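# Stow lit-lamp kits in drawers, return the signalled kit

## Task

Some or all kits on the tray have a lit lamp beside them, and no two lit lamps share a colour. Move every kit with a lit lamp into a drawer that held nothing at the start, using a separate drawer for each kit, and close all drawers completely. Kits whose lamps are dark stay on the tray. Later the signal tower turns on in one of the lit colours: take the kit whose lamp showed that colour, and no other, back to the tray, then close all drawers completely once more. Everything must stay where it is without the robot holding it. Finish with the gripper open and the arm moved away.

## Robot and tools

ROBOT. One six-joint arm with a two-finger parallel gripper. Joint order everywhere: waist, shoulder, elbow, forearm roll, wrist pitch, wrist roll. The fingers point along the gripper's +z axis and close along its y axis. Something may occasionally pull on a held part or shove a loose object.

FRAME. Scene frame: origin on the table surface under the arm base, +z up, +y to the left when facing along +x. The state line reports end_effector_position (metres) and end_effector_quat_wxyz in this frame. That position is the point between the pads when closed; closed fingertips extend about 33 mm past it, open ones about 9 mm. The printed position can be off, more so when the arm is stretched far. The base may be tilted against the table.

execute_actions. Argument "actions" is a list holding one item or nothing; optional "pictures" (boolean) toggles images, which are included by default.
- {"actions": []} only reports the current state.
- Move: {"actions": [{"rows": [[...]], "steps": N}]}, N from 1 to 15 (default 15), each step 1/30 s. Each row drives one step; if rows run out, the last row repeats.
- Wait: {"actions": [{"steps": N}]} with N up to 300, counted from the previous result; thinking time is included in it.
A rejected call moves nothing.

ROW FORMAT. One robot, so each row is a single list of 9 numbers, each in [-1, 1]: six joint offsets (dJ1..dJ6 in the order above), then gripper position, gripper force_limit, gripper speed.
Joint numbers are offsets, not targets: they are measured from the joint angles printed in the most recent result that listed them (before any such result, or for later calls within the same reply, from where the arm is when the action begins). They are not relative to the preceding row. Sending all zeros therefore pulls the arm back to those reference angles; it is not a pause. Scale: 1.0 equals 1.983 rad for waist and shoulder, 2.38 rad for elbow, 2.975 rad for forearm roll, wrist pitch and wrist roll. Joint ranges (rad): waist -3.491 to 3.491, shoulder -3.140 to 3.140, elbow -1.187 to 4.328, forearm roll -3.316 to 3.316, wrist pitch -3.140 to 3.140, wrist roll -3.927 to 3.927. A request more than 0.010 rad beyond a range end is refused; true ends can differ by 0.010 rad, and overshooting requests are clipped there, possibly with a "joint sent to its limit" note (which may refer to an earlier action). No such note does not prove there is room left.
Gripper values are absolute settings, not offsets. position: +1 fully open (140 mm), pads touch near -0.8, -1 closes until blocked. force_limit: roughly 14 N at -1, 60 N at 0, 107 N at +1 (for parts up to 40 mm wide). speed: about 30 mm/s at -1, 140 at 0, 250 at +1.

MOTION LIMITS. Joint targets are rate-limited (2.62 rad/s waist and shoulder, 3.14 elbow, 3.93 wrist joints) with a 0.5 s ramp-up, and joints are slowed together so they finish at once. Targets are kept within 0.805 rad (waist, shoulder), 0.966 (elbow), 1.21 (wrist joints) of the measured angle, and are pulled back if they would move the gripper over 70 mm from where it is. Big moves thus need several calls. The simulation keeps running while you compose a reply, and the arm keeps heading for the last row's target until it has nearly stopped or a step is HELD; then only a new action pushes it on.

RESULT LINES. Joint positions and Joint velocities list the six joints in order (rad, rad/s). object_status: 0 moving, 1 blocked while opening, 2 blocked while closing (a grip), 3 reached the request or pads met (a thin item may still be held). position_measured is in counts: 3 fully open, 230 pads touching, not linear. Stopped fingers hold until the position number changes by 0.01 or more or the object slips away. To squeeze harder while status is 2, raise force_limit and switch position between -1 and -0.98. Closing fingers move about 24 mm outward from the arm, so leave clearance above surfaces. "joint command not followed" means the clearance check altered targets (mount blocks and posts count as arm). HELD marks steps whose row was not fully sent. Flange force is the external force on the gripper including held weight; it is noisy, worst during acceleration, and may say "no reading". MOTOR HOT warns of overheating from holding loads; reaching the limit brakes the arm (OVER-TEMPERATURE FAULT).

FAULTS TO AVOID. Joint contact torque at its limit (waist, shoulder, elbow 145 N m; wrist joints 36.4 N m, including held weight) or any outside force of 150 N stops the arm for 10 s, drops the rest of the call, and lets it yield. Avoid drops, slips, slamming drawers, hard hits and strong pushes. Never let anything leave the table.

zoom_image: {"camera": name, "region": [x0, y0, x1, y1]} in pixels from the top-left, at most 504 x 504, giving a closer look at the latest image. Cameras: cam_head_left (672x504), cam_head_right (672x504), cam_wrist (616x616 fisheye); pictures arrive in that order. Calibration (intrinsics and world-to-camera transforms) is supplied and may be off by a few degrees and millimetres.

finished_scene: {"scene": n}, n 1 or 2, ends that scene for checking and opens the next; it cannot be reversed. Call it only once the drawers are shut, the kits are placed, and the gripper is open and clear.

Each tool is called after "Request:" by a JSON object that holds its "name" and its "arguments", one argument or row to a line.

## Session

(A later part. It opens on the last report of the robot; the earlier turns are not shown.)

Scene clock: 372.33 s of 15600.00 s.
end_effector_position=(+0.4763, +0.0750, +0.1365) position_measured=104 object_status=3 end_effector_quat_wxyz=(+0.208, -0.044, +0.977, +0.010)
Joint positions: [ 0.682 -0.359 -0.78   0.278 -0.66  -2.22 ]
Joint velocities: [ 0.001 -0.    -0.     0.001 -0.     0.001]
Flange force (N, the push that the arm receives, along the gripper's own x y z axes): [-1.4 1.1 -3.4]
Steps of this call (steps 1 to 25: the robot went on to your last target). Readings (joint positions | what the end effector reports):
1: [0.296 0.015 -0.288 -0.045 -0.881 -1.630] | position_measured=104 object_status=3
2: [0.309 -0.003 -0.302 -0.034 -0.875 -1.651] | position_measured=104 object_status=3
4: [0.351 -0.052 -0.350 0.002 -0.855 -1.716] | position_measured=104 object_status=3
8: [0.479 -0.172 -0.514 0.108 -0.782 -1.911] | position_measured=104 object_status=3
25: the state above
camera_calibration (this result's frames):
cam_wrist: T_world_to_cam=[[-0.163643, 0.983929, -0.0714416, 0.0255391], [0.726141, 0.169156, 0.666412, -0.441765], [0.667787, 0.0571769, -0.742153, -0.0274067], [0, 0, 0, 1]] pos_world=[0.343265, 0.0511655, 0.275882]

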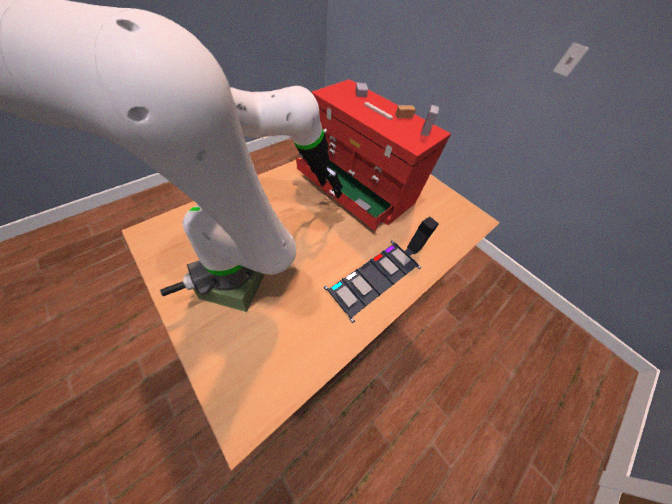

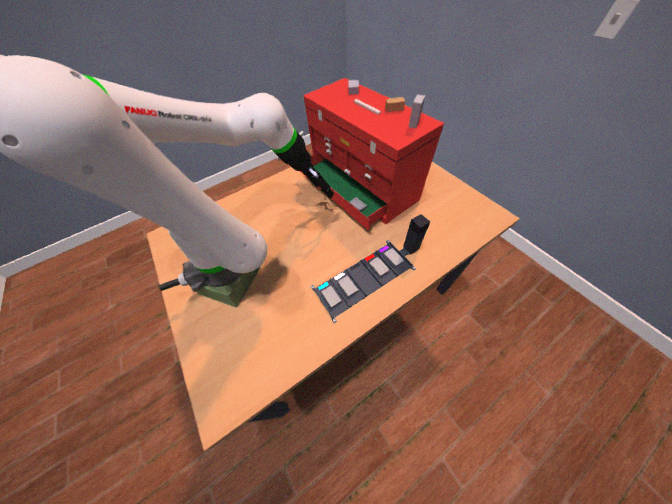

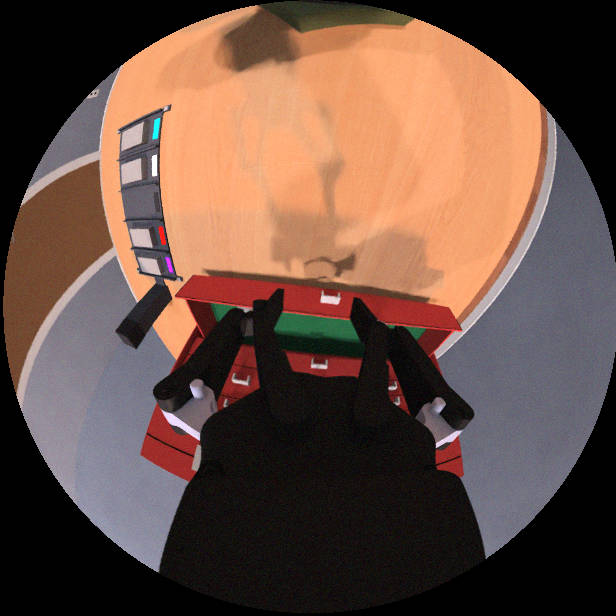

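Request:
{"name": "execute_actions", "arguments": {
  "actions": [
    {"rows":[[0.0071,0.0827,-0.0252,0.0444,0.0696,-0.0545,0.2,0,0]]}
  ],
  "pictures": false
}}

Request:
{"name": "execute_actions", "arguments": {
  "actions": [
    {"rows":[[-0.002,0.005,0.004,-0.001,0,0.002,0.2,0,0],[-0.004,0.01,0.009,-0.003,0,0.005,0.2,0,0],[-0.006,0.015,0.013,-0.004,0.001,0.008,0.2,0,0],[-0.009,0.02,0.018,-0.006,0.001,0.01,0.2,0,0],[-0.011,0.025,0.022,-0.008,0.001,0.013,0.2,0,0],[-0.014,0.031,0.027,-0.01,0.002,0.017,0.2,0,0],[-0.017,0.037,0.033,-0.012,0.002,0.02,0.2,0,0],[-0.02,0.044,0.04,-0.014,0.002,0.024,0.2,0,0],[-0.023,0.051,0.046,-0.016,0.002,0.028,0.2,0,0],[-0.026,0.058,0.053,-0.018,0.002,0.031,0.2,0,0],[-0.029,0.065,0.06,-0.02,0.002,0.035,0.2,0,0],[-0.0313,0.0726,0.0664,-0.0227,0.0019,0.039,0.2,0,0],[-0.034,0.079,0.073,-0.025,0.001,0.043,0.2,0,0],[-0.037,0.086,0.08,-0.028,0.001,0.047,0.2,0,0],[-0.0448,0.1063,0.1013,-0.035,-0.001,0.0585,0.2,0,0]]}
  ],
  "pictures": false
}}

Request:
{"name": "execute_actions", "arguments": {
  "actions": [
    {"steps":8}
  ],
  "pictures": false
}}

Scene clock: 381.57 s of 15600.00 s.
end_effector_position=(+0.4940, +0.0968, +0.0769) position_measured=104 object_status=3 end_effector_quat_wxyz=(+0.207, -0.044, +0.977, +0.010)
Joint positions: [ 0.696 -0.195 -0.84   0.41  -0.453 -2.382]
Joint velocities: [ 0.001  0.002  0.002 -0.     0.001 -0.001]
Flange force (N, the push that the arm receives, along the gripper's own x y z axes): [-0.9 0.9 -8.1]
Steps of this call (steps 1 to 30: the robot went on to your last target; steps 31 to 90: nothing new was sent; then 5.73 s passed at rest; steps 91 to 105: all 15 steps of this action). Readings (joint positions | what the end effector reports):
91: [0.682 -0.359 -0.780 0.278 -0.660 -2.221] | position_measured=104 object_status=3
92: [0.682 -0.356 -0.782 0.281 -0.655 -2.224] | position_measured=104 object_status=3
94: [0.684 -0.332 -0.790 0.300 -0.625 -2.248] | position_measured=104 object_status=3
98: [0.693 -0.234 -0.826 0.378 -0.502 -2.344] | position_measured=104 object_status=3
105: the state above

Scene clock: 382.07 s of 15600.00 s.
end_effector_position=(+0.5480, +0.1017, +0.0775) position_measured=104 object_status=3 end_effector_quat_wxyz=(+0.208, -0.044, +0.977, +0.010)
Joint positions: [ 0.635 -0.055 -0.685  0.343 -0.447 -2.268]
Joint velocities: [-0.169  0.42   0.494 -0.224 -0.022  0.356]
Flange force (N, the push that the arm receives, along the gripper's own x y z axes): [4.6 -0.4 -4.4]
Steps of this call (steps 1 to 15: all 15 steps of this action). Readings (joint positions | what the end effector reports):
1: [0.696 -0.195 -0.840 0.410 -0.453 -2.382] | position_measured=104 object_status=3
2: [0.695 -0.192 -0.838 0.409 -0.453 -2.381] | position_measured=104 object_status=3
4: [0.690 -0.180 -0.824 0.403 -0.453 -2.371] | position_measured=104 object_status=3
8: [0.673 -0.143 -0.785 0.385 -0.449 -2.341] | position_measured=104 object_status=3
15: the state above

Scene clock: 382.33 s of 15600.00 s.
end_effector_position=(+0.5763, +0.1034, +0.0770) position_measured=104 object_status=3 end_effector_quat_wxyz=(+0.208, -0.044, +0.977, +0.010)
Joint positions: [ 0.607  0.015 -0.599  0.306 -0.456 -2.209]
Joint velocities: [-0.002  0.006  0.007 -0.003  0.     0.005]
Flange force (N, the push that the arm receives, along the gripper's own x y z axes): [0.5 2.3 -8.1]
Steps of this call (steps 1 to 8: the robot went on to your last target). Readings (joint positions | what the end effector reports):
1: [0.629 -0.039 -0.666 0.335 -0.449 -2.255] | position_measured=104 object_status=3
2: [0.622 -0.023 -0.646 0.326 -0.450 -2.241] | position_measured=104 object_status=3
4: [0.612 0.003 -0.614 0.312 -0.454 -2.219] | position_measured=104 object_status=3
8: the state above

Request:
{"name": "execute_actions", "arguments": {
  "actions": [
    {"rows":[[-0.002,0.005,0.006,-0.002,-0.001,0.003,0.2,0,0],[-0.004,0.01,0.011,-0.004,-0.001,0.006,0.2,0,0],[-0.005,0.014,0.016,-0.006,-0.002,0.008,0.2,0,0],[-0.007,0.018,0.02,-0.007,-0.003,0.011,0.2,0,0],[-0.008,0.022,0.024,-0.008,-0.003,0.013,0.2,0,0],[-0.009,0.025,0.028,-0.01,-0.004,0.015,0.2,0,0],[-0.01,0.028,0.031,-0.011,-0.004,0.017,0.2,0,0],[-0.011,0.031,0.034,-0.012,-0.005,0.018,0.2,0,0],[-0.012,0.033,0.037,-0.013,-0.005,0.02,0.2,0,0],[-0.0129,0.0357,0.0397,-0.0138,-0.0059,0.0212,0.2,0,0]]}
  ]
}}

Scene clock: 390.13 s of 15600.00 s.
end_effector_position=(+0.6061, +0.1056, +0.0767) position_measured=104 object_status=3 end_effector_quat_wxyz=(+0.207, -0.045, +0.977, +0.010)
Joint positions: [ 0.582  0.085 -0.506  0.265 -0.473 -2.146]
Joint velocities: [-0.005  0.008  0.01  -0.006 -0.002  0.007]
Flange force (N, the push that the arm receives, along the gripper's own x y z axes): [-3.0 3.5 -6.1]
Steps of this call (steps 1 to 30: the robot went on to your last target; steps 31 to 90: nothing new was sent; then 4.30 s passed at rest; steps 91 to 105: all 15 steps of this action). Readings (joint positions | what the end effector reports):
91: [0.607 0.016 -0.599 0.305 -0.456 -2.208] | position_measured=104 object_status=3
92: [0.606 0.018 -0.595 0.304 -0.457 -2.206] | position_measured=104 object_status=3
94: [0.602 0.030 -0.579 0.296 -0.459 -2.195] | position_measured=104 object_status=3
98: [0.591 0.059 -0.540 0.280 -0.466 -2.169] | position_measured=104 object_status=3
105: the state above
camera_calibration (this result's frames):
cam_wrist: T_world_to_cam=[[-0.165277, 0.983586, -0.0723967, 0.013545], [0.726057, 0.171025, 0.666027, -0.501471], [0.667477, 0.0575145, -0.742406, -0.160045], [0, 0, 0, 1]] pos_world=[0.473161, 0.0816465, 0.216155]

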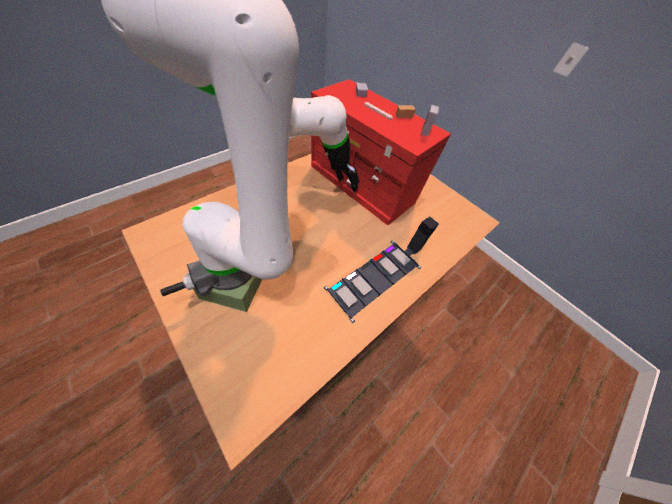

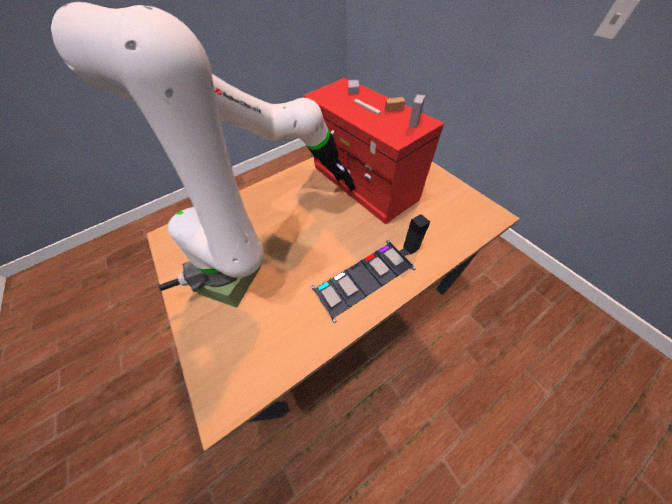

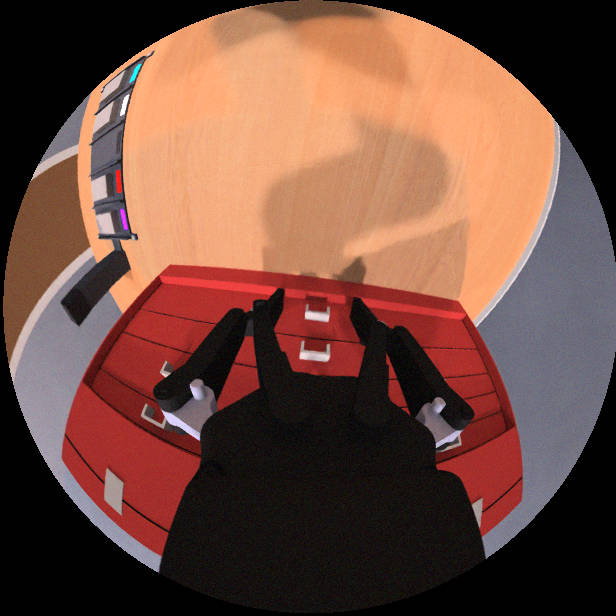

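Push 2.5 mm more.

Request:
{"name": "execute_actions", "arguments": {
  "actions": [
    {"rows":[[-0.0012,0.003,0.0037,-0.0011,-0.0007,0.0017,0.2,0,0]],"steps":8}
  ],
  "pictures": false
}}

Scene clock: 392.80 s of 15600.00 s.
end_effector_position=(+0.6089, +0.1057, +0.0770) position_measured=104 object_status=3 end_effector_quat_wxyz=(+0.207, -0.045, +0.977, +0.010)
Joint positions: [ 0.58   0.091 -0.497  0.261 -0.476 -2.141]
Joint velocities: [-0.001  0.001  0.002  0.    -0.     0.001]
Flange force (N, the push that the arm receives, along the gripper's own x y z axes): [12.5 7.7 -12.3]
Steps of this call (steps 1 to 15: the robot went on to your last target; steps 16 to 72: nothing new was sent; steps 73 to 80: all 8 steps of this action). Readings (joint positions | what the end effector reports):
73: [0.582 0.086 -0.505 0.265 -0.474 -2.145] | position_measured=104 object_status=3
74: [0.581 0.087 -0.502 0.264 -0.474 -2.144] | position_measured=104 object_status=3
76: [0.580 0.090 -0.498 0.262 -0.475 -2.142] | position_measured=104 object_status=3
80: the state above

Request:
{"name": "execute_actions", "arguments": {
  "actions": [
    {"rows":[[0.014,-0.038,-0.043,0.015,0.007,-0.022,-0.25,0,0],[0.014,-0.038,-0.043,0.015,0.007,-0.022,-0.25,0,0],[0.014,-0.038,-0.043,0.015,0.007,-0.022,-0.25,0,0],[0.014,-0.038,-0.043,0.015,0.007,-0.022,-0.25,0,0],[0.014,-0.038,-0.043,0.015,0.007,-0.022,-0.25,0,0],[0.014,-0.038,-0.043,0.015,0.007,-0.022,-0.25,0,0],[-0.1434,-0.1217,0.0089,-0.0967,-0.0445,0.1675,-0.25,0,0]]}
  ],
  "pictures": false
}}

Request:
{"name": "execute_actions", "arguments": {
  "actions": [
    {"steps":18}
  ],
  "pictures": false
}}

Request:
{"name": "execute_actions", "arguments": {
  "actions": [
    {"rows":[[-0.0032,0.0345,0.0297,-0.0023,-0.0008,0.0036,-0.25,0,0]],"steps":12}
  ]
}}

Request:
{"name": "zoom_image", "arguments": {
  "camera": "cam_wrist",
  "region": [260, 250, 380, 370]
}}

Scene clock: 428.47 s of 15600.00 s.
end_effector_position=(+0.5838, +0.0469, +0.1191) position_measured=160 object_status=3 end_effector_quat_wxyz=(+0.227, -0.035, +0.973, +0.010)
Joint positions: [ 0.484 -0.061 -0.555  0.174 -0.518 -1.992]
Joint velocities: [-0.728 -0.34   0.313 -0.766 -0.341  1.344]
Flange force (N, the push that the arm receives, along the gripper's own x y z axes): [-4.0 2.6 -2.7]
Steps of this call (steps 1 to 15: the robot went on to your last target; steps 16 to 90: nothing new was sent; then 32.17 s passed at rest; steps 91 to 105: all 15 steps of this action). Readings (joint positions | what the end effector reports):
91: [0.580 0.091 -0.497 0.261 -0.475 -2.141] | position_measured=104 object_status=0
92: [0.580 0.088 -0.500 0.263 -0.475 -2.143] | position_measured=108 object_status=0
94: [0.588 0.067 -0.529 0.276 -0.468 -2.162] | position_measured=123 object_status=0
98: [0.604 0.015 -0.595 0.302 -0.457 -2.201] | position_measured=153 object_status=0
105: the state above

Scene clock: 429.07 s of 15600.00 s.
end_effector_position=(+0.5839, -0.0235, +0.1778) position_measured=160 object_status=3 end_effector_quat_wxyz=(+0.259, -0.044, +0.965, +0.012)
Joint positions: [ 0.295 -0.15  -0.476 -0.026 -0.608 -1.643]
Joint velocities: [-0.    -0.     0.001 -0.     0.     0.   ]
Flange force (N, the push that the arm receives, along the gripper's own x y z axes): [-1.3 0.5 -3.3]
Steps of this call (steps 1 to 18: the robot went on to your last target). Readings (joint positions | what the end effector reports):
1: [0.459 -0.072 -0.544 0.148 -0.530 -1.946] | position_measured=160 object_status=3
2: [0.435 -0.084 -0.534 0.122 -0.541 -1.900] | position_measured=160 object_status=3
4: [0.385 -0.108 -0.513 0.069 -0.565 -1.808] | position_measured=160 object_status=3
8: [0.310 -0.143 -0.482 -0.010 -0.601 -1.671] | position_measured=160 object_status=3
18: the state above

Scene clock: 429.47 s of 15600.00 s.
end_effector_position=(+0.6112, -0.0213, +0.1782) position_measured=160 object_status=3 end_effector_quat_wxyz=(+0.259, -0.044, +0.965, +0.012)
Joint positions: [ 0.289 -0.082 -0.405 -0.033 -0.61  -1.632]
Joint velocities: [-0.001  0.002  0.001  0.    -0.001  0.   ]
Flange force (N, the push that the arm receives, along the gripper's own x y z axes): [-2.7 1.5 -2.3]
Steps of this call (steps 1 to 12: all 12 steps of this action). Readings (joint positions | what the end effector reports):
1: [0.295 -0.150 -0.476 -0.026 -0.608 -1.643] | position_measured=160 object_status=3
2: [0.295 -0.147 -0.472 -0.027 -0.608 -1.642] | position_measured=160 object_status=3
4: [0.293 -0.123 -0.448 -0.029 -0.609 -1.638] | position_measured=160 object_status=3
8: [0.289 -0.083 -0.406 -0.033 -0.610 -1.632] | position_measured=160 object_status=3
12: the state above
camera_calibration (this result's frames):
cam_wrist: T_world_to_cam=[[-0.156415, 0.984454, -0.0799014, 0.142428], [0.652306, 0.163707, 0.740065, -0.519236], [0.741641, 0.0636368, -0.667772, -0.139296], [0, 0, 0, 1]] pos_world=[0.464286, -0.0463471, 0.302631]

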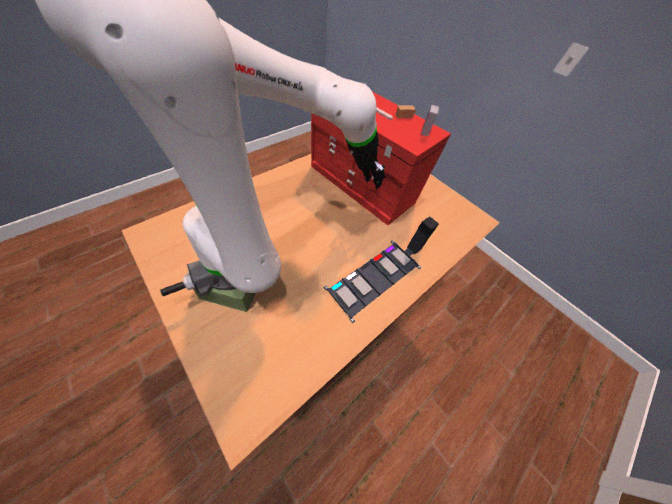

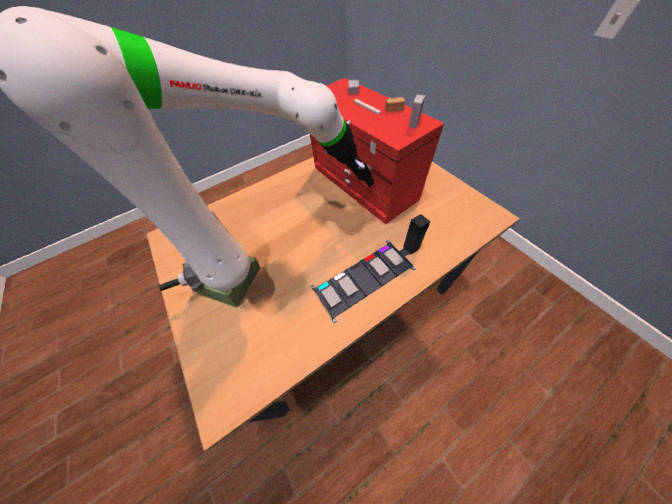

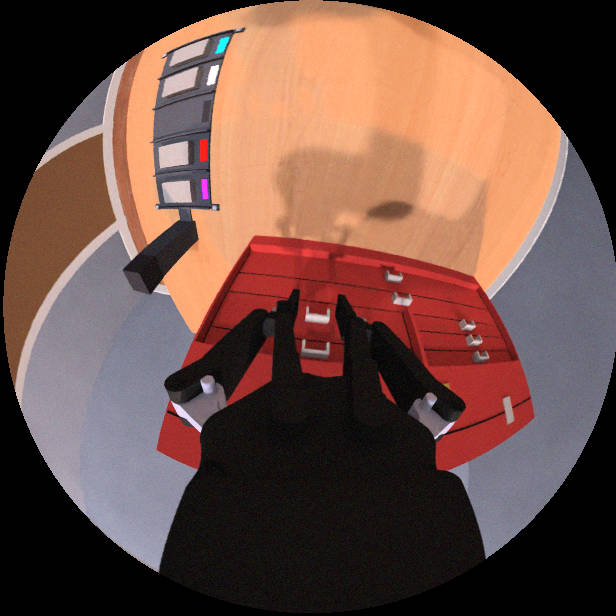

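Region (260, 250, 380, 370) of cam_wrist's 616x616 image, scaled by 4.200, with more detail than that image has.

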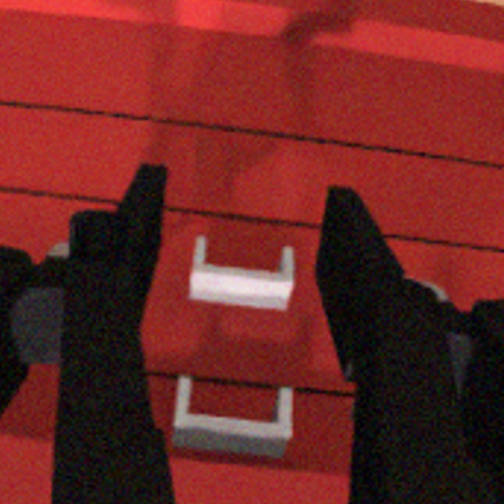

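Request:
{"name": "execute_actions", "arguments": {
  "actions": [
    {"rows":[[0.0014,0,0,0.0009,0,-0.0015,-0.4,0.3,-0.3],[0.0014,0,0,0.0009,0,-0.0015,-0.4,0.3,-0.3],[0.0014,0,0,0.0009,0,-0.0015,-1,0.3,-0.3]],"steps":14}
  ],
  "pictures": false
}}

Request:
{"name": "execute_actions", "arguments": {
  "actions": [
    {"rows":[[0.0032,-0.0345,-0.0297,0.0023,0.0008,-0.0036,-1,0.3,-0.3],[0.0032,-0.0345,-0.0297,0.0023,0.0008,-0.0036,-1,0.3,-0.3],[0.0032,-0.0345,-0.0297,0.0023,0.0008,-0.0036,-1,0.3,-0.3],[0.0032,-0.0345,-0.0297,0.0023,0.0008,-0.0036,-1,0.3,-0.3],[0.0032,-0.0345,-0.0297,0.0023,0.0008,-0.0036,-1,0.3,-0.3],[0.0072,-0.071,-0.0584,0.005,-0.0004,-0.0079,-1,0.3,-0.3]]}
  ]
}}

Scene clock: 436.60 s of 15600.00 s.
end_effector_position=(+0.6115, -0.0201, +0.1784) position_measured=194 object_status=0 end_effector_quat_wxyz=(+0.259, -0.044, +0.965, +0.012)
Joint positions: [ 0.292 -0.082 -0.405 -0.03  -0.61  -1.636]
Joint velocities: [-0.002 -0.001  0.    -0.002  0.    -0.001]
Flange force (N, the push that the arm receives, along the gripper's own x y z axes): [-2.6 2.5 -11.0]
Steps of this call (steps 1 to 15: the robot went on to your last target; steps 16 to 90: nothing new was sent; then 3.67 s passed at rest; steps 91 to 104: all 14 steps of this action). Readings (joint positions | what the end effector reports):
91: [0.289 -0.082 -0.405 -0.033 -0.610 -1.632] | position_measured=160 object_status=0
92: [0.290 -0.082 -0.405 -0.033 -0.610 -1.633] | position_measured=163 object_status=0
94: [0.291 -0.082 -0.405 -0.031 -0.610 -1.636] | position_measured=175 object_status=0
98: [0.292 -0.082 -0.405 -0.030 -0.610 -1.636] | position_measured=193 object_status=0
104: the state above

Scene clock: 437.10 s of 15600.00 s.
end_effector_position=(+0.5571, -0.0244, +0.1783) position_measured=194 object_status=2 end_effector_quat_wxyz=(+0.259, -0.044, +0.965, +0.012)
Joint positions: [ 0.306 -0.222 -0.544 -0.015 -0.611 -1.66 ]
Joint velocities: [ 0.001 -0.005 -0.004  0.    -0.002 -0.   ]
Flange force (N, the push that the arm receives, along the gripper's own x y z axes): [-6.1 0.8 -5.0]
Steps of this call (steps 1 to 15: all 15 steps of this action). Readings (joint positions | what the end effector reports):
1: [0.292 -0.082 -0.405 -0.030 -0.610 -1.636] | position_measured=194 object_status=0
2: [0.292 -0.085 -0.408 -0.030 -0.610 -1.637] | position_measured=194 object_status=2
4: [0.294 -0.109 -0.433 -0.028 -0.609 -1.641] | position_measured=194 object_status=2
8: [0.300 -0.170 -0.495 -0.021 -0.608 -1.651] | position_measured=194 object_status=2
15: the state above
camera_calibration (this result's frames):
cam_wrist: T_world_to_cam=[[-0.156578, 0.984427, -0.0799126, 0.137162], [0.651977, 0.163798, 0.740335, -0.483402], [0.741896, 0.0638188, -0.667471, -0.099089], [0, 0, 0, 1]] pos_world=[0.410157, -0.0495224, 0.302701]

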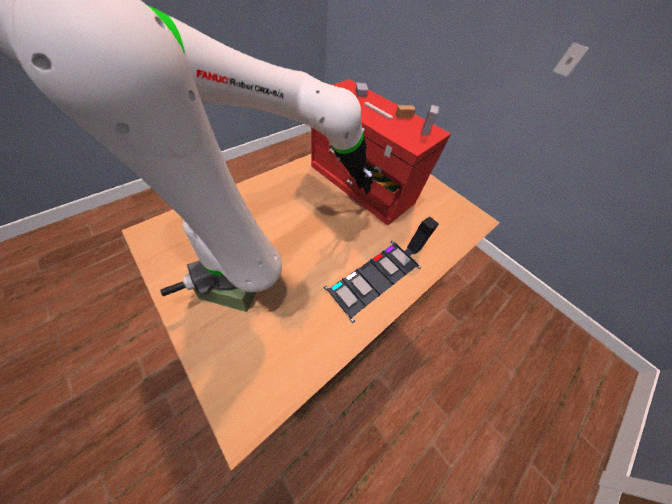

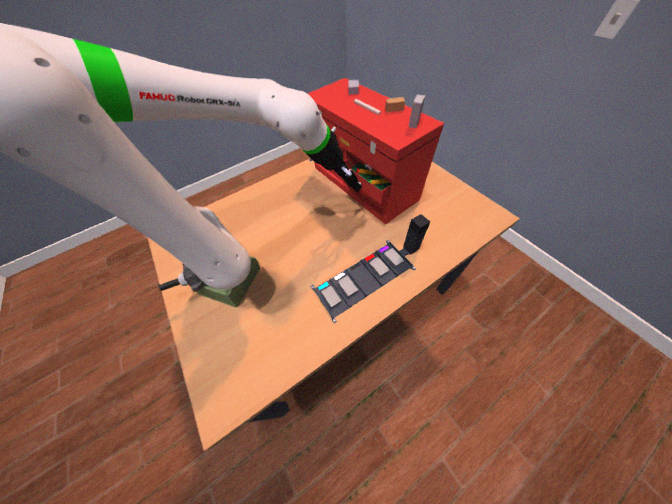

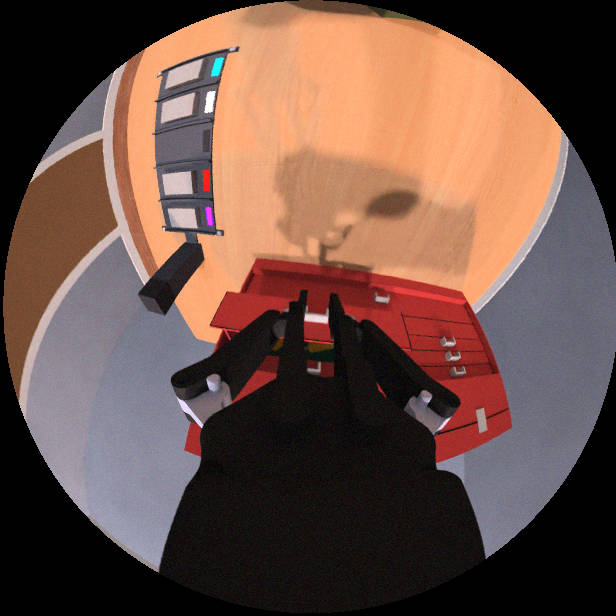

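Request:
{"name": "execute_actions", "arguments": {
  "actions": [
    {"rows":[[-0.004,0.0365,0.0287,-0.0027,0.0012,0.0043,-1,0.3,-0.3],[-0.004,0.0365,0.0287,-0.0027,0.0012,0.0043,-1,0.3,-0.3],[-0.004,0.0365,0.0287,-0.0027,0.0012,0.0043,-1,0.3,-0.3],[-0.004,0.0365,0.0287,-0.0027,0.0012,0.0043,-1,0.3,-0.3],[-0.004,0.0365,0.0287,-0.0027,0.0012,0.0043,-1,0.3,-0.3],[-0.0072,0.0719,0.0595,-0.0051,0.0003,0.0082,-1,0.3,-0.3]]}
  ],
  "pictures": false
}}

Request:
{"name": "execute_actions", "arguments": {
  "actions": [
    {"steps":5}
  ],
  "pictures": false
}}

Scene clock: 447.27 s of 15600.00 s.
end_effector_position=(+0.6124, -0.0199, +0.1786) position_measured=194 object_status=2 end_effector_quat_wxyz=(+0.259, -0.044, +0.965, +0.012)
Joint positions: [ 0.292 -0.08  -0.403 -0.031 -0.611 -1.636]
Joint velocities: [-0.001  0.005  0.004 -0.001  0.     0.001]
Flange force (N, the push that the arm receives, along the gripper's own x y z axes): [3.2 -2.4 -9.3]
Steps of this call (steps 1 to 15: the robot went on to your last target; steps 16 to 90: nothing new was sent; then 6.67 s passed at rest; steps 91 to 105: all 15 steps of this action). Readings (joint positions | what the end effector reports):
91: [0.306 -0.223 -0.544 -0.015 -0.611 -1.660] | position_measured=194 object_status=2
92: [0.306 -0.220 -0.541 -0.015 -0.612 -1.660] | position_measured=194 object_status=2
94: [0.303 -0.196 -0.519 -0.018 -0.611 -1.655] | position_measured=194 object_status=2
98: [0.296 -0.131 -0.456 -0.025 -0.609 -1.644] | position_measured=194 object_status=2
105: the state above

Scene clock: 447.43 s of 15600.00 s.
end_effector_position=(+0.6126, -0.0199, +0.1786) position_measured=194 object_status=2 end_effector_quat_wxyz=(+0.259, -0.044, +0.965, +0.012)
Joint positions: [ 0.292 -0.08  -0.402 -0.031 -0.611 -1.636]
Joint velocities: [ 0.001  0.    -0.     0.003 -0.001  0.   ]
Flange force (N, the push that the arm receives, along the gripper's own x y z axes): [7.1 -0.7 -12.2]
Steps of this call (steps 1 to 5: the robot went on to your last target). Readings (joint positions | what the end effector reports):
1: [0.292 -0.080 -0.402 -0.031 -0.611 -1.636] | position_measured=194 object_status=2
2: [0.292 -0.080 -0.402 -0.031 -0.611 -1.636] | position_measured=194 object_status=2
4: [0.292 -0.080 -0.402 -0.031 -0.611 -1.636] | position_measured=194 object_status=2
5: the state above

Request:
{"name": "execute_actions", "arguments": {
  "actions": [
    {"rows":[[0,0,0,0,0,0,-0.25,0,0],[0,0,0,0,0,0,-0.25,0,0],[0,0,0,0,0,0,-0.25,0,0],[0,0,0,0,0,0,-0.25,0,0],[0.0098,-0.108,-0.0863,0.0204,0.0553,-0.0226,-0.25,0,0]]}
  ],
  "pictures": false
}}

Request:
{"name": "execute_actions", "arguments": {
  "actions": [
    {"steps":6}
  ],
  "pictures": false
}}

Request:
{"name": "execute_actions", "arguments": {
  "actions": [
    {"rows":[[-0.0037,0.0317,0.0238,-0.0042,0.002,0.0054,-0.25,0,0]],"steps":12}
  ]
}}

Request:
{"name": "zoom_image", "arguments": {
  "camera": "cam_wrist",
  "region": [260, 250, 380, 370]
}}

Scene clock: 472.50 s of 15600.00 s.
end_effector_position=(+0.5853, -0.0223, +0.2156) position_measured=160 object_status=3 end_effector_quat_wxyz=(+0.336, -0.043, +0.941, +0.015)
Joint positions: [ 0.31  -0.28  -0.594  0.026 -0.457 -1.698]
Joint velocities: [ 0.027 -0.366 -0.353  0.093  0.273 -0.114]
Flange force (N, the push that the arm receives, along the gripper's own x y z axes): no reading
Steps of this call (steps 1 to 15: the robot went on to your last target; steps 16 to 90: nothing new was sent; then 21.57 s passed at rest; steps 91 to 105: all 15 steps of this action). Readings (joint positions | what the end effector reports):
91: [0.292 -0.080 -0.402 -0.031 -0.610 -1.636] | position_measured=194 object_status=0
92: [0.292 -0.080 -0.402 -0.031 -0.610 -1.636] | position_measured=194 object_status=0
94: [0.292 -0.080 -0.402 -0.031 -0.610 -1.636] | position_measured=175 object_status=0
98: [0.296 -0.107 -0.428 -0.021 -0.588 -1.644] | position_measured=160 object_status=0
105: the state above

Scene clock: 472.70 s of 15600.00 s.
end_effector_position=(+0.5832, -0.0224, +0.2179) position_measured=160 object_status=3 end_effector_quat_wxyz=(+0.342, -0.043, +0.939, +0.016)
Joint positions: [ 0.311 -0.294 -0.608  0.03  -0.446 -1.703]
Joint velocities: [-0.    -0.002 -0.001  0.001  0.001  0.   ]
Flange force (N, the push that the arm receives, along the gripper's own x y z axes): no reading
Steps of this call (steps 1 to 6: the robot went on to your last target). Readings (joint positions | what the end effector reports):
1: [0.311 -0.289 -0.603 0.029 -0.450 -1.701] | position_measured=160 object_status=3
2: [0.311 -0.293 -0.607 0.030 -0.447 -1.702] | position_measured=160 object_status=3
4: [0.311 -0.294 -0.607 0.030 -0.446 -1.703] | position_measured=160 object_status=3
6: the state above

Scene clock: 473.10 s of 15600.00 s.
end_effector_position=(+0.6058, -0.0207, +0.2178) position_measured=160 object_status=3 end_effector_quat_wxyz=(+0.341, -0.043, +0.939, +0.016)
Joint positions: [ 0.304 -0.231 -0.551  0.018 -0.44  -1.687]
Joint velocities: [ 0.     0.002  0.001 -0.002  0.     0.001]
Flange force (N, the push that the arm receives, along the gripper's own x y z axes): no reading
Steps of this call (steps 1 to 12: all 12 steps of this action). Readings (joint positions | what the end effector reports):
1: [0.311 -0.294 -0.608 0.030 -0.446 -1.703] | position_measured=160 object_status=3
2: [0.310 -0.291 -0.605 0.029 -0.446 -1.701] | position_measured=160 object_status=3
4: [0.307 -0.267 -0.583 0.024 -0.444 -1.695] | position_measured=160 object_status=3
8: [0.304 -0.232 -0.552 0.018 -0.440 -1.687] | position_measured=160 object_status=3
12: the state above
camera_calibration (this result's frames):
cam_wrist: T_world_to_cam=[[-0.141804, 0.985745, -0.090549, 0.137656], [0.514809, 0.151568, 0.8438, -0.484773], [0.845496, 0.0730384, -0.528963, -0.201825], [0, 0, 0, 1]] pos_world=[0.439728, -0.0474772, 0.314758]

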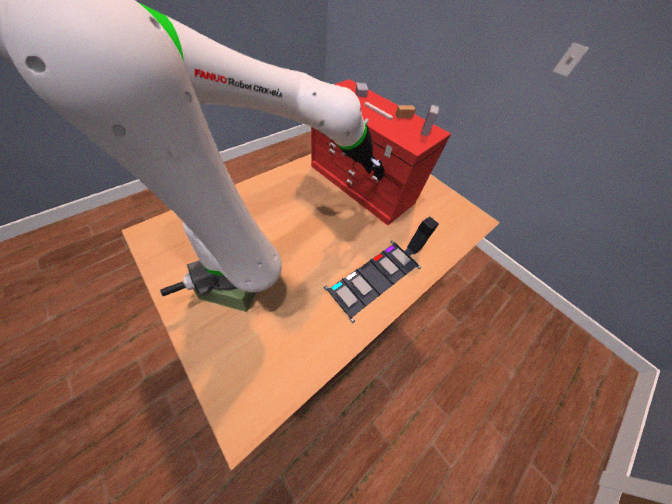

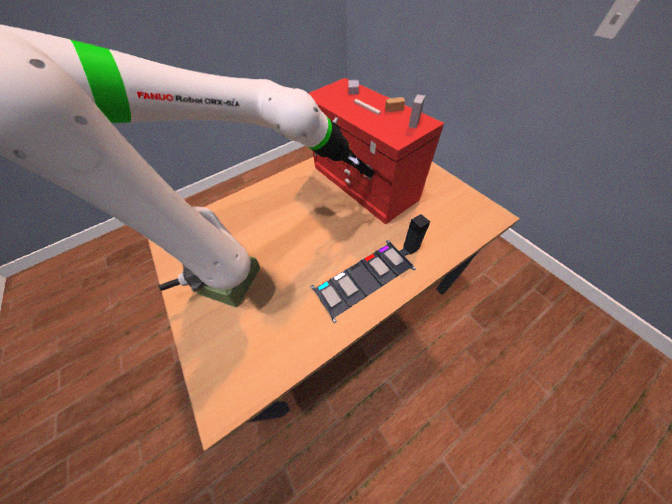

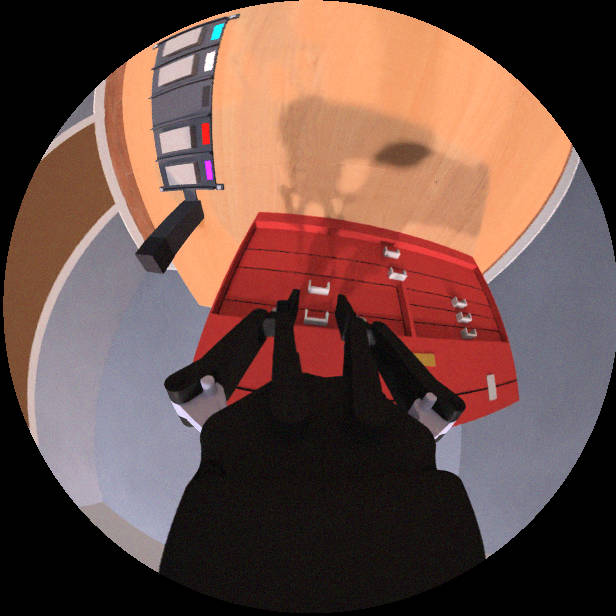

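Region (260, 250, 380, 370) of cam_wrist's 616x616 image, scaled by 4.200, with more detail than that image has.

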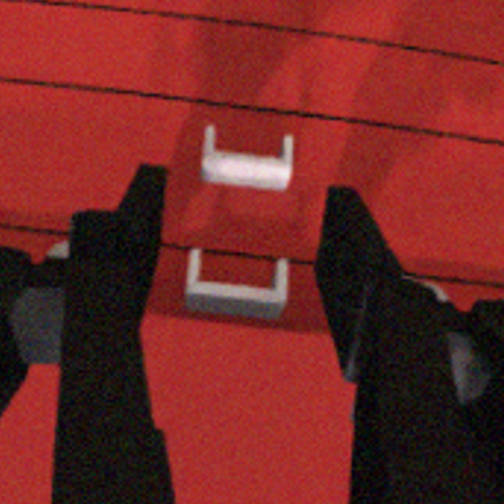

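Request:
{"name": "execute_actions", "arguments": {
  "actions": [
    {"rows":[[-0.0003,0.0027,0.0021,-0.0004,0.0001,0.0005,-0.4,0.3,-0.3],[-0.0003,0.0027,0.0021,-0.0004,0.0001,0.0005,-0.4,0.3,-0.3],[-0.0003,0.0027,0.0021,-0.0004,0.0001,0.0005,-1,0.3,-0.3]],"steps":15}
  ],
  "pictures": false
}}

Request:
{"name": "execute_actions", "arguments": {
  "actions": [
    {"rows":[[0.004,-0.0344,-0.0259,0.0045,-0.0022,-0.0059,-1,0.3,-0.3],[0.004,-0.0344,-0.0259,0.0045,-0.0022,-0.0059,-1,0.3,-0.3],[0.004,-0.0344,-0.0259,0.0045,-0.0022,-0.0059,-1,0.3,-0.3],[0.004,-0.0344,-0.0259,0.0045,-0.0022,-0.0059,-1,0.3,-0.3],[0.004,-0.0344,-0.0259,0.0045,-0.0022,-0.0059,-1,0.3,-0.3],[0.0088,-0.0711,-0.0511,0.0094,-0.0066,-0.0124,-1,0.3,-0.3]]}
  ]
}}

Scene clock: 481.37 s of 15600.00 s.
end_effector_position=(+0.6078, -0.0205, +0.2178) position_measured=195 object_status=0 end_effector_quat_wxyz=(+0.341, -0.043, +0.939, +0.016)
Joint positions: [ 0.303 -0.226 -0.546  0.016 -0.44  -1.685]
Joint velocities: [-0.     0.    -0.     0.001  0.     0.   ]
Flange force (N, the push that the arm receives, along the gripper's own x y z axes): no reading
Steps of this call (steps 1 to 15: the robot went on to your last target; steps 16 to 90: nothing new was sent; then 4.77 s passed at rest; steps 91 to 105: all 15 steps of this action). Readings (joint positions | what the end effector reports):
91: [0.304 -0.231 -0.551 0.018 -0.440 -1.687] | position_measured=160 object_status=0
92: [0.304 -0.229 -0.549 0.017 -0.440 -1.686] | position_measured=163 object_status=0
94: [0.303 -0.226 -0.547 0.017 -0.440 -1.685] | position_measured=175 object_status=0
98: [0.303 -0.226 -0.546 0.016 -0.440 -1.685] | position_measured=194 object_status=0
105: the state above

Scene clock: 481.87 s of 15600.00 s.
end_effector_position=(+0.5582, -0.0243, +0.2180) position_measured=195 object_status=2 end_effector_quat_wxyz=(+0.342, -0.043, +0.939, +0.016)
Joint positions: [ 0.321 -0.366 -0.667  0.044 -0.46  -1.722]
Joint velocities: [ 0.001 -0.005 -0.003  0.001 -0.001 -0.001]
Flange force (N, the push that the arm receives, along the gripper's own x y z axes): no reading
Steps of this call (steps 1 to 15: all 15 steps of this action). Readings (joint positions | what the end effector reports):
1: [0.303 -0.226 -0.546 0.016 -0.440 -1.685] | position_measured=195 object_status=2
2: [0.303 -0.228 -0.548 0.016 -0.440 -1.685] | position_measured=195 object_status=2
4: [0.306 -0.250 -0.568 0.021 -0.442 -1.691] | position_measured=195 object_status=2
8: [0.314 -0.314 -0.624 0.034 -0.449 -1.708] | position_measured=195 object_status=2
15: the state above
camera_calibration (this result's frames):
cam_wrist: T_world_to_cam=[[-0.141867, 0.985733, -0.0905749, 0.134526], [0.514527, 0.151599, 0.843967, -0.459667], [0.845657, 0.0731274, -0.528693, -0.161364], [0, 0, 0, 1]] pos_world=[0.392055, -0.0511218, 0.314817]

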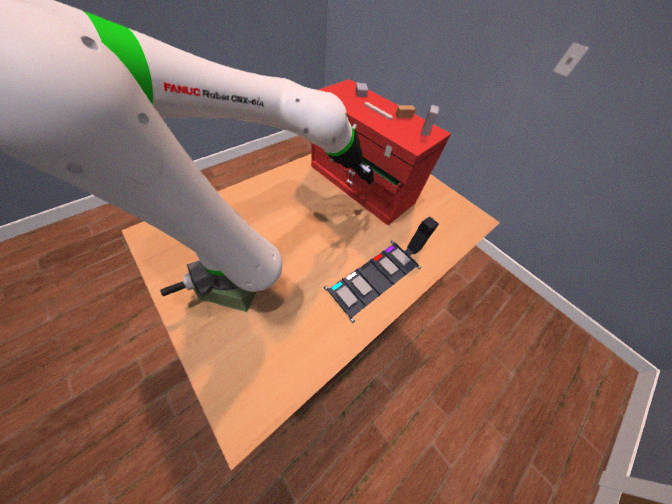

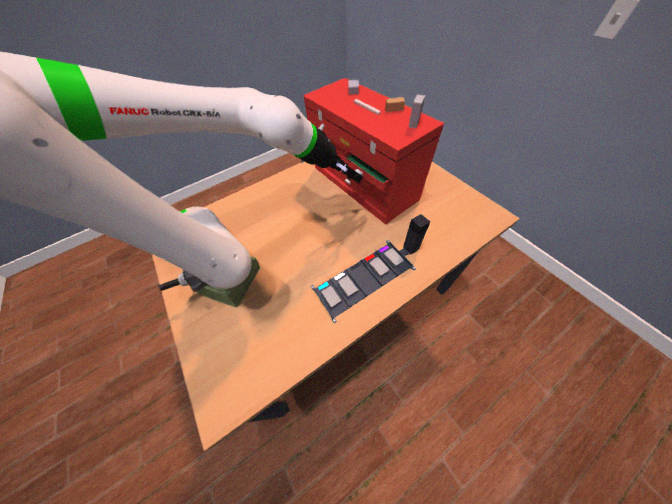

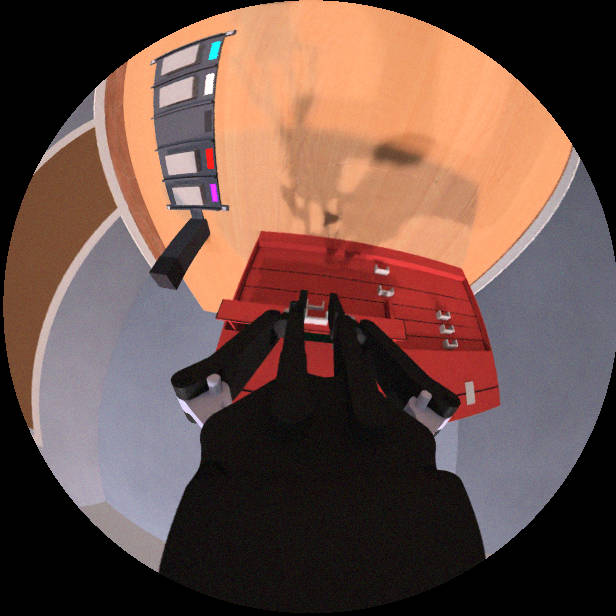

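Request:
{"name": "execute_actions", "arguments": {
  "actions": [
    {"rows":[[0.0056,-0.0391,-0.0245,0.0053,-0.0066,-0.0072,-1,0.3,-0.3],[0.0056,-0.0391,-0.0245,0.0053,-0.0066,-0.0072,-1,0.3,-0.3],[0.0056,-0.0391,-0.0245,0.0053,-0.0066,-0.0072,-1,0.3,-0.3],[0.0056,-0.0391,-0.0245,0.0053,-0.0066,-0.0072,-1,0.3,-0.3],[0.0056,-0.0391,-0.0245,0.0053,-0.0066,-0.0072,-1,0.3,-0.3],[0.0122,-0.0801,-0.0481,0.0109,-0.0153,-0.015,-1,0.3,-0.3]]}
  ],
  "pictures": false
}}

Request:
{"name": "execute_actions", "arguments": {
  "actions": [
    {"rows":[[0,0,0,0,0,0,0.3,0,0],[0,0,0,0,0,0,0.3,0,0],[0,0,0,0,0,0,0.3,0,0],[0,0,0,0,0,0,0.3,0,0],[0.007,-0.043,-0.023,0.006,-0.011,-0.008,0.3,0,0],[0.007,-0.043,-0.023,0.006,-0.011,-0.008,0.3,0,0],[0.007,-0.043,-0.023,0.006,-0.011,-0.008,0.3,0,0],[0.007,-0.043,-0.023,0.006,-0.011,-0.008,0.3,0,0],[0.007,-0.043,-0.023,0.006,-0.011,-0.008,0.3,0,0],[0.007,-0.043,-0.023,0.006,-0.011,-0.008,0.3,0,0],[0.007,-0.043,-0.023,0.006,-0.011,-0.008,0.3,0,0],[-0.4467,0.2426,0.1258,-0.1445,-0.1371,0.3399,0.3,0,0]]}
  ],
  "pictures": false
}}

Request:
{"name": "execute_actions", "arguments": {
  "actions": [
    {"steps":40}
  ],
  "pictures": false
}}

Scene clock: 500.57 s of 15600.00 s.
end_effector_position=(+0.5083, -0.0282, +0.2180) position_measured=195 object_status=2 end_effector_quat_wxyz=(+0.342, -0.043, +0.939, +0.016)
Joint positions: [ 0.345 -0.525 -0.782  0.077 -0.505 -1.767]
Joint velocities: [ 0.001 -0.005 -0.003  0.001 -0.003 -0.001]
Flange force (N, the push that the arm receives, along the gripper's own x y z axes): no reading
Steps of this call (steps 1 to 15: the robot went on to your last target; steps 16 to 90: nothing new was sent; then 15.20 s passed at rest; steps 91 to 105: all 15 steps of this action). Readings (joint positions | what the end effector reports):
91: [0.321 -0.367 -0.668 0.044 -0.460 -1.722] | position_measured=195 object_status=2
92: [0.321 -0.370 -0.670 0.045 -0.461 -1.723] | position_measured=195 object_status=2
94: [0.325 -0.394 -0.688 0.050 -0.467 -1.730] | position_measured=195 object_status=2
98: [0.335 -0.464 -0.739 0.064 -0.485 -1.749] | position_measured=195 object_status=2
105: the state above

Scene clock: 501.07 s of 15600.00 s.
end_effector_position=(+0.4800, -0.0415, +0.2130) position_measured=94 object_status=0 end_effector_quat_wxyz=(+0.333, -0.041, +0.942, +0.008)
Joint positions: [ 0.334 -0.599 -0.827  0.08  -0.555 -1.758]
Joint velocities: [-0.497  0.287  0.209 -0.282 -0.285  0.631]
Flange force (N, the push that the arm receives, along the gripper's own x y z axes): no reading
Steps of this call (steps 1 to 15: all 15 steps of this action). Readings (joint positions | what the end effector reports):
1: [0.345 -0.525 -0.782 0.077 -0.505 -1.767] | position_measured=195 object_status=0
2: [0.345 -0.525 -0.782 0.077 -0.505 -1.767] | position_measured=195 object_status=0
4: [0.345 -0.525 -0.782 0.077 -0.505 -1.767] | position_measured=176 object_status=0
8: [0.349 -0.550 -0.797 0.082 -0.514 -1.774] | position_measured=146 object_status=0
15: the state above

Scene clock: 502.40 s of 15600.00 s.
end_effector_position=(+0.3295, -0.2901, +0.1001) position_measured=91 object_status=3 end_effector_quat_wxyz=(+0.130, +0.018, +0.991, -0.002)
Joint positions: [-0.541 -0.044 -0.482 -0.353 -0.913 -0.755]
Joint velocities: [0.001 0.    0.001 0.001 0.    0.   ]
Flange force (N, the push that the arm receives, along the gripper's own x y z axes): [-2.8 -0.1 -3.1]
Steps of this call (steps 1 to 40: the robot went on to your last target). Readings (joint positions | what the end effector reports):
1: [0.314 -0.587 -0.818 0.069 -0.566 -1.733] | position_measured=91 object_status=0
2: [0.288 -0.570 -0.807 0.055 -0.579 -1.700] | position_measured=91 object_status=0
4: [0.225 -0.528 -0.781 0.022 -0.606 -1.623] | position_measured=91 object_status=0
8: [0.101 -0.449 -0.732 -0.039 -0.655 -1.482] | position_measured=91 object_status=3
40: the state above

Request:
{"name": "execute_actions", "arguments": {
  "actions": [
    {"rows":[[0.008,0.0556,-0.0222,-0.0175,0.0525,0.0213,0.3,0,0]]}
  ]
}}

Request:
{"name": "zoom_image", "arguments": {
  "camera": "cam_wrist",
  "region": [245, 240, 395, 390]
}}

Scene clock: 505.97 s of 15600.00 s.
end_effector_position=(+0.3299, -0.2898, +0.0367) position_measured=91 object_status=3 end_effector_quat_wxyz=(+0.131, +0.019, +0.991, -0.002)
Joint positions: [-0.525  0.066 -0.535 -0.405 -0.757 -0.692]
Joint velocities: [-0.001  0.001 -0.001  0.     0.001  0.   ]
Flange force (N, the push that the arm receives, along the gripper's own x y z axes): [-2.5 1.0 -3.7]
Steps of this call (steps 1 to 15: the robot went on to your last target; steps 16 to 90: nothing new was sent; then 0.07 s passed at rest; steps 91 to 105: all 15 steps of this action). Readings (joint positions | what the end effector reports):
91: [-0.541 -0.044 -0.482 -0.353 -0.913 -0.755] | position_measured=91 object_status=3
92: [-0.541 -0.040 -0.483 -0.355 -0.908 -0.753] | position_measured=91 object_status=3
94: [-0.538 -0.016 -0.494 -0.366 -0.874 -0.740] | position_measured=91 object_status=3
98: [-0.527 0.057 -0.530 -0.400 -0.771 -0.698] | position_measured=91 object_status=3
105: the state above
camera_calibration (this result's frames):
cam_wrist: T_world_to_cam=[[-0.0479065, 0.99711, -0.0589671, 0.318573], [0.836694, 0.0723039, 0.542876, -0.26723], [0.545571, -0.0233301, -0.83774, 0.0376529], [0, 0, 0, 1]] pos_world=[0.21831, -0.297452, 0.195402]

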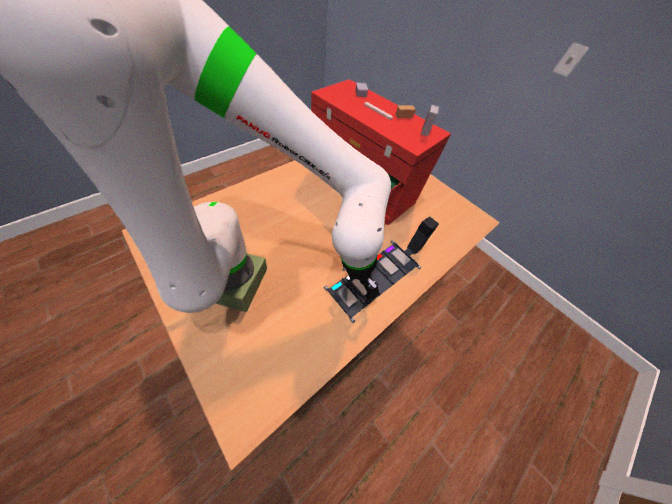

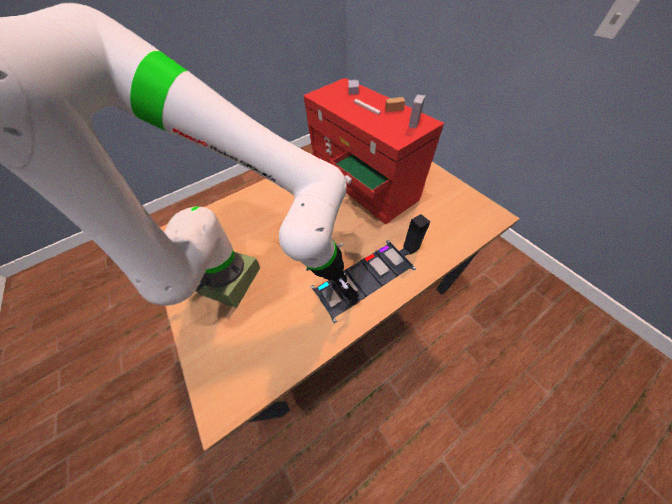

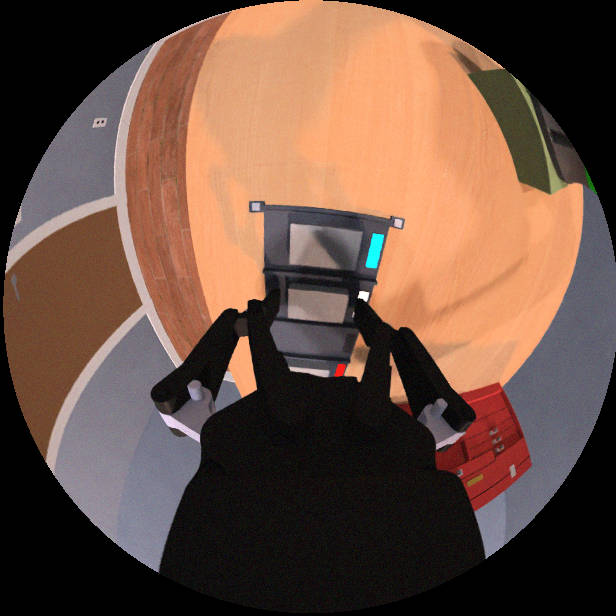

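Region (245, 240, 395, 390) of cam_wrist's 616x616 image, scaled by 3.360, with more detail than that image has.

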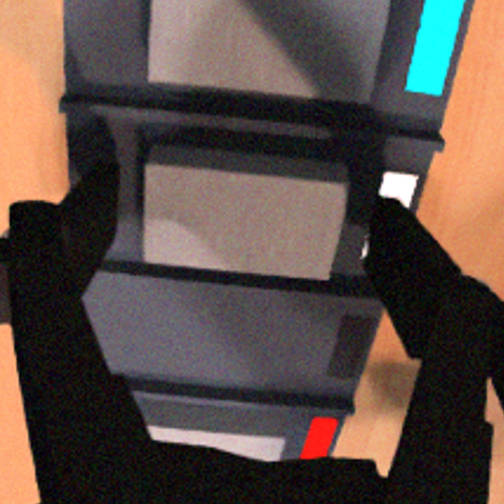

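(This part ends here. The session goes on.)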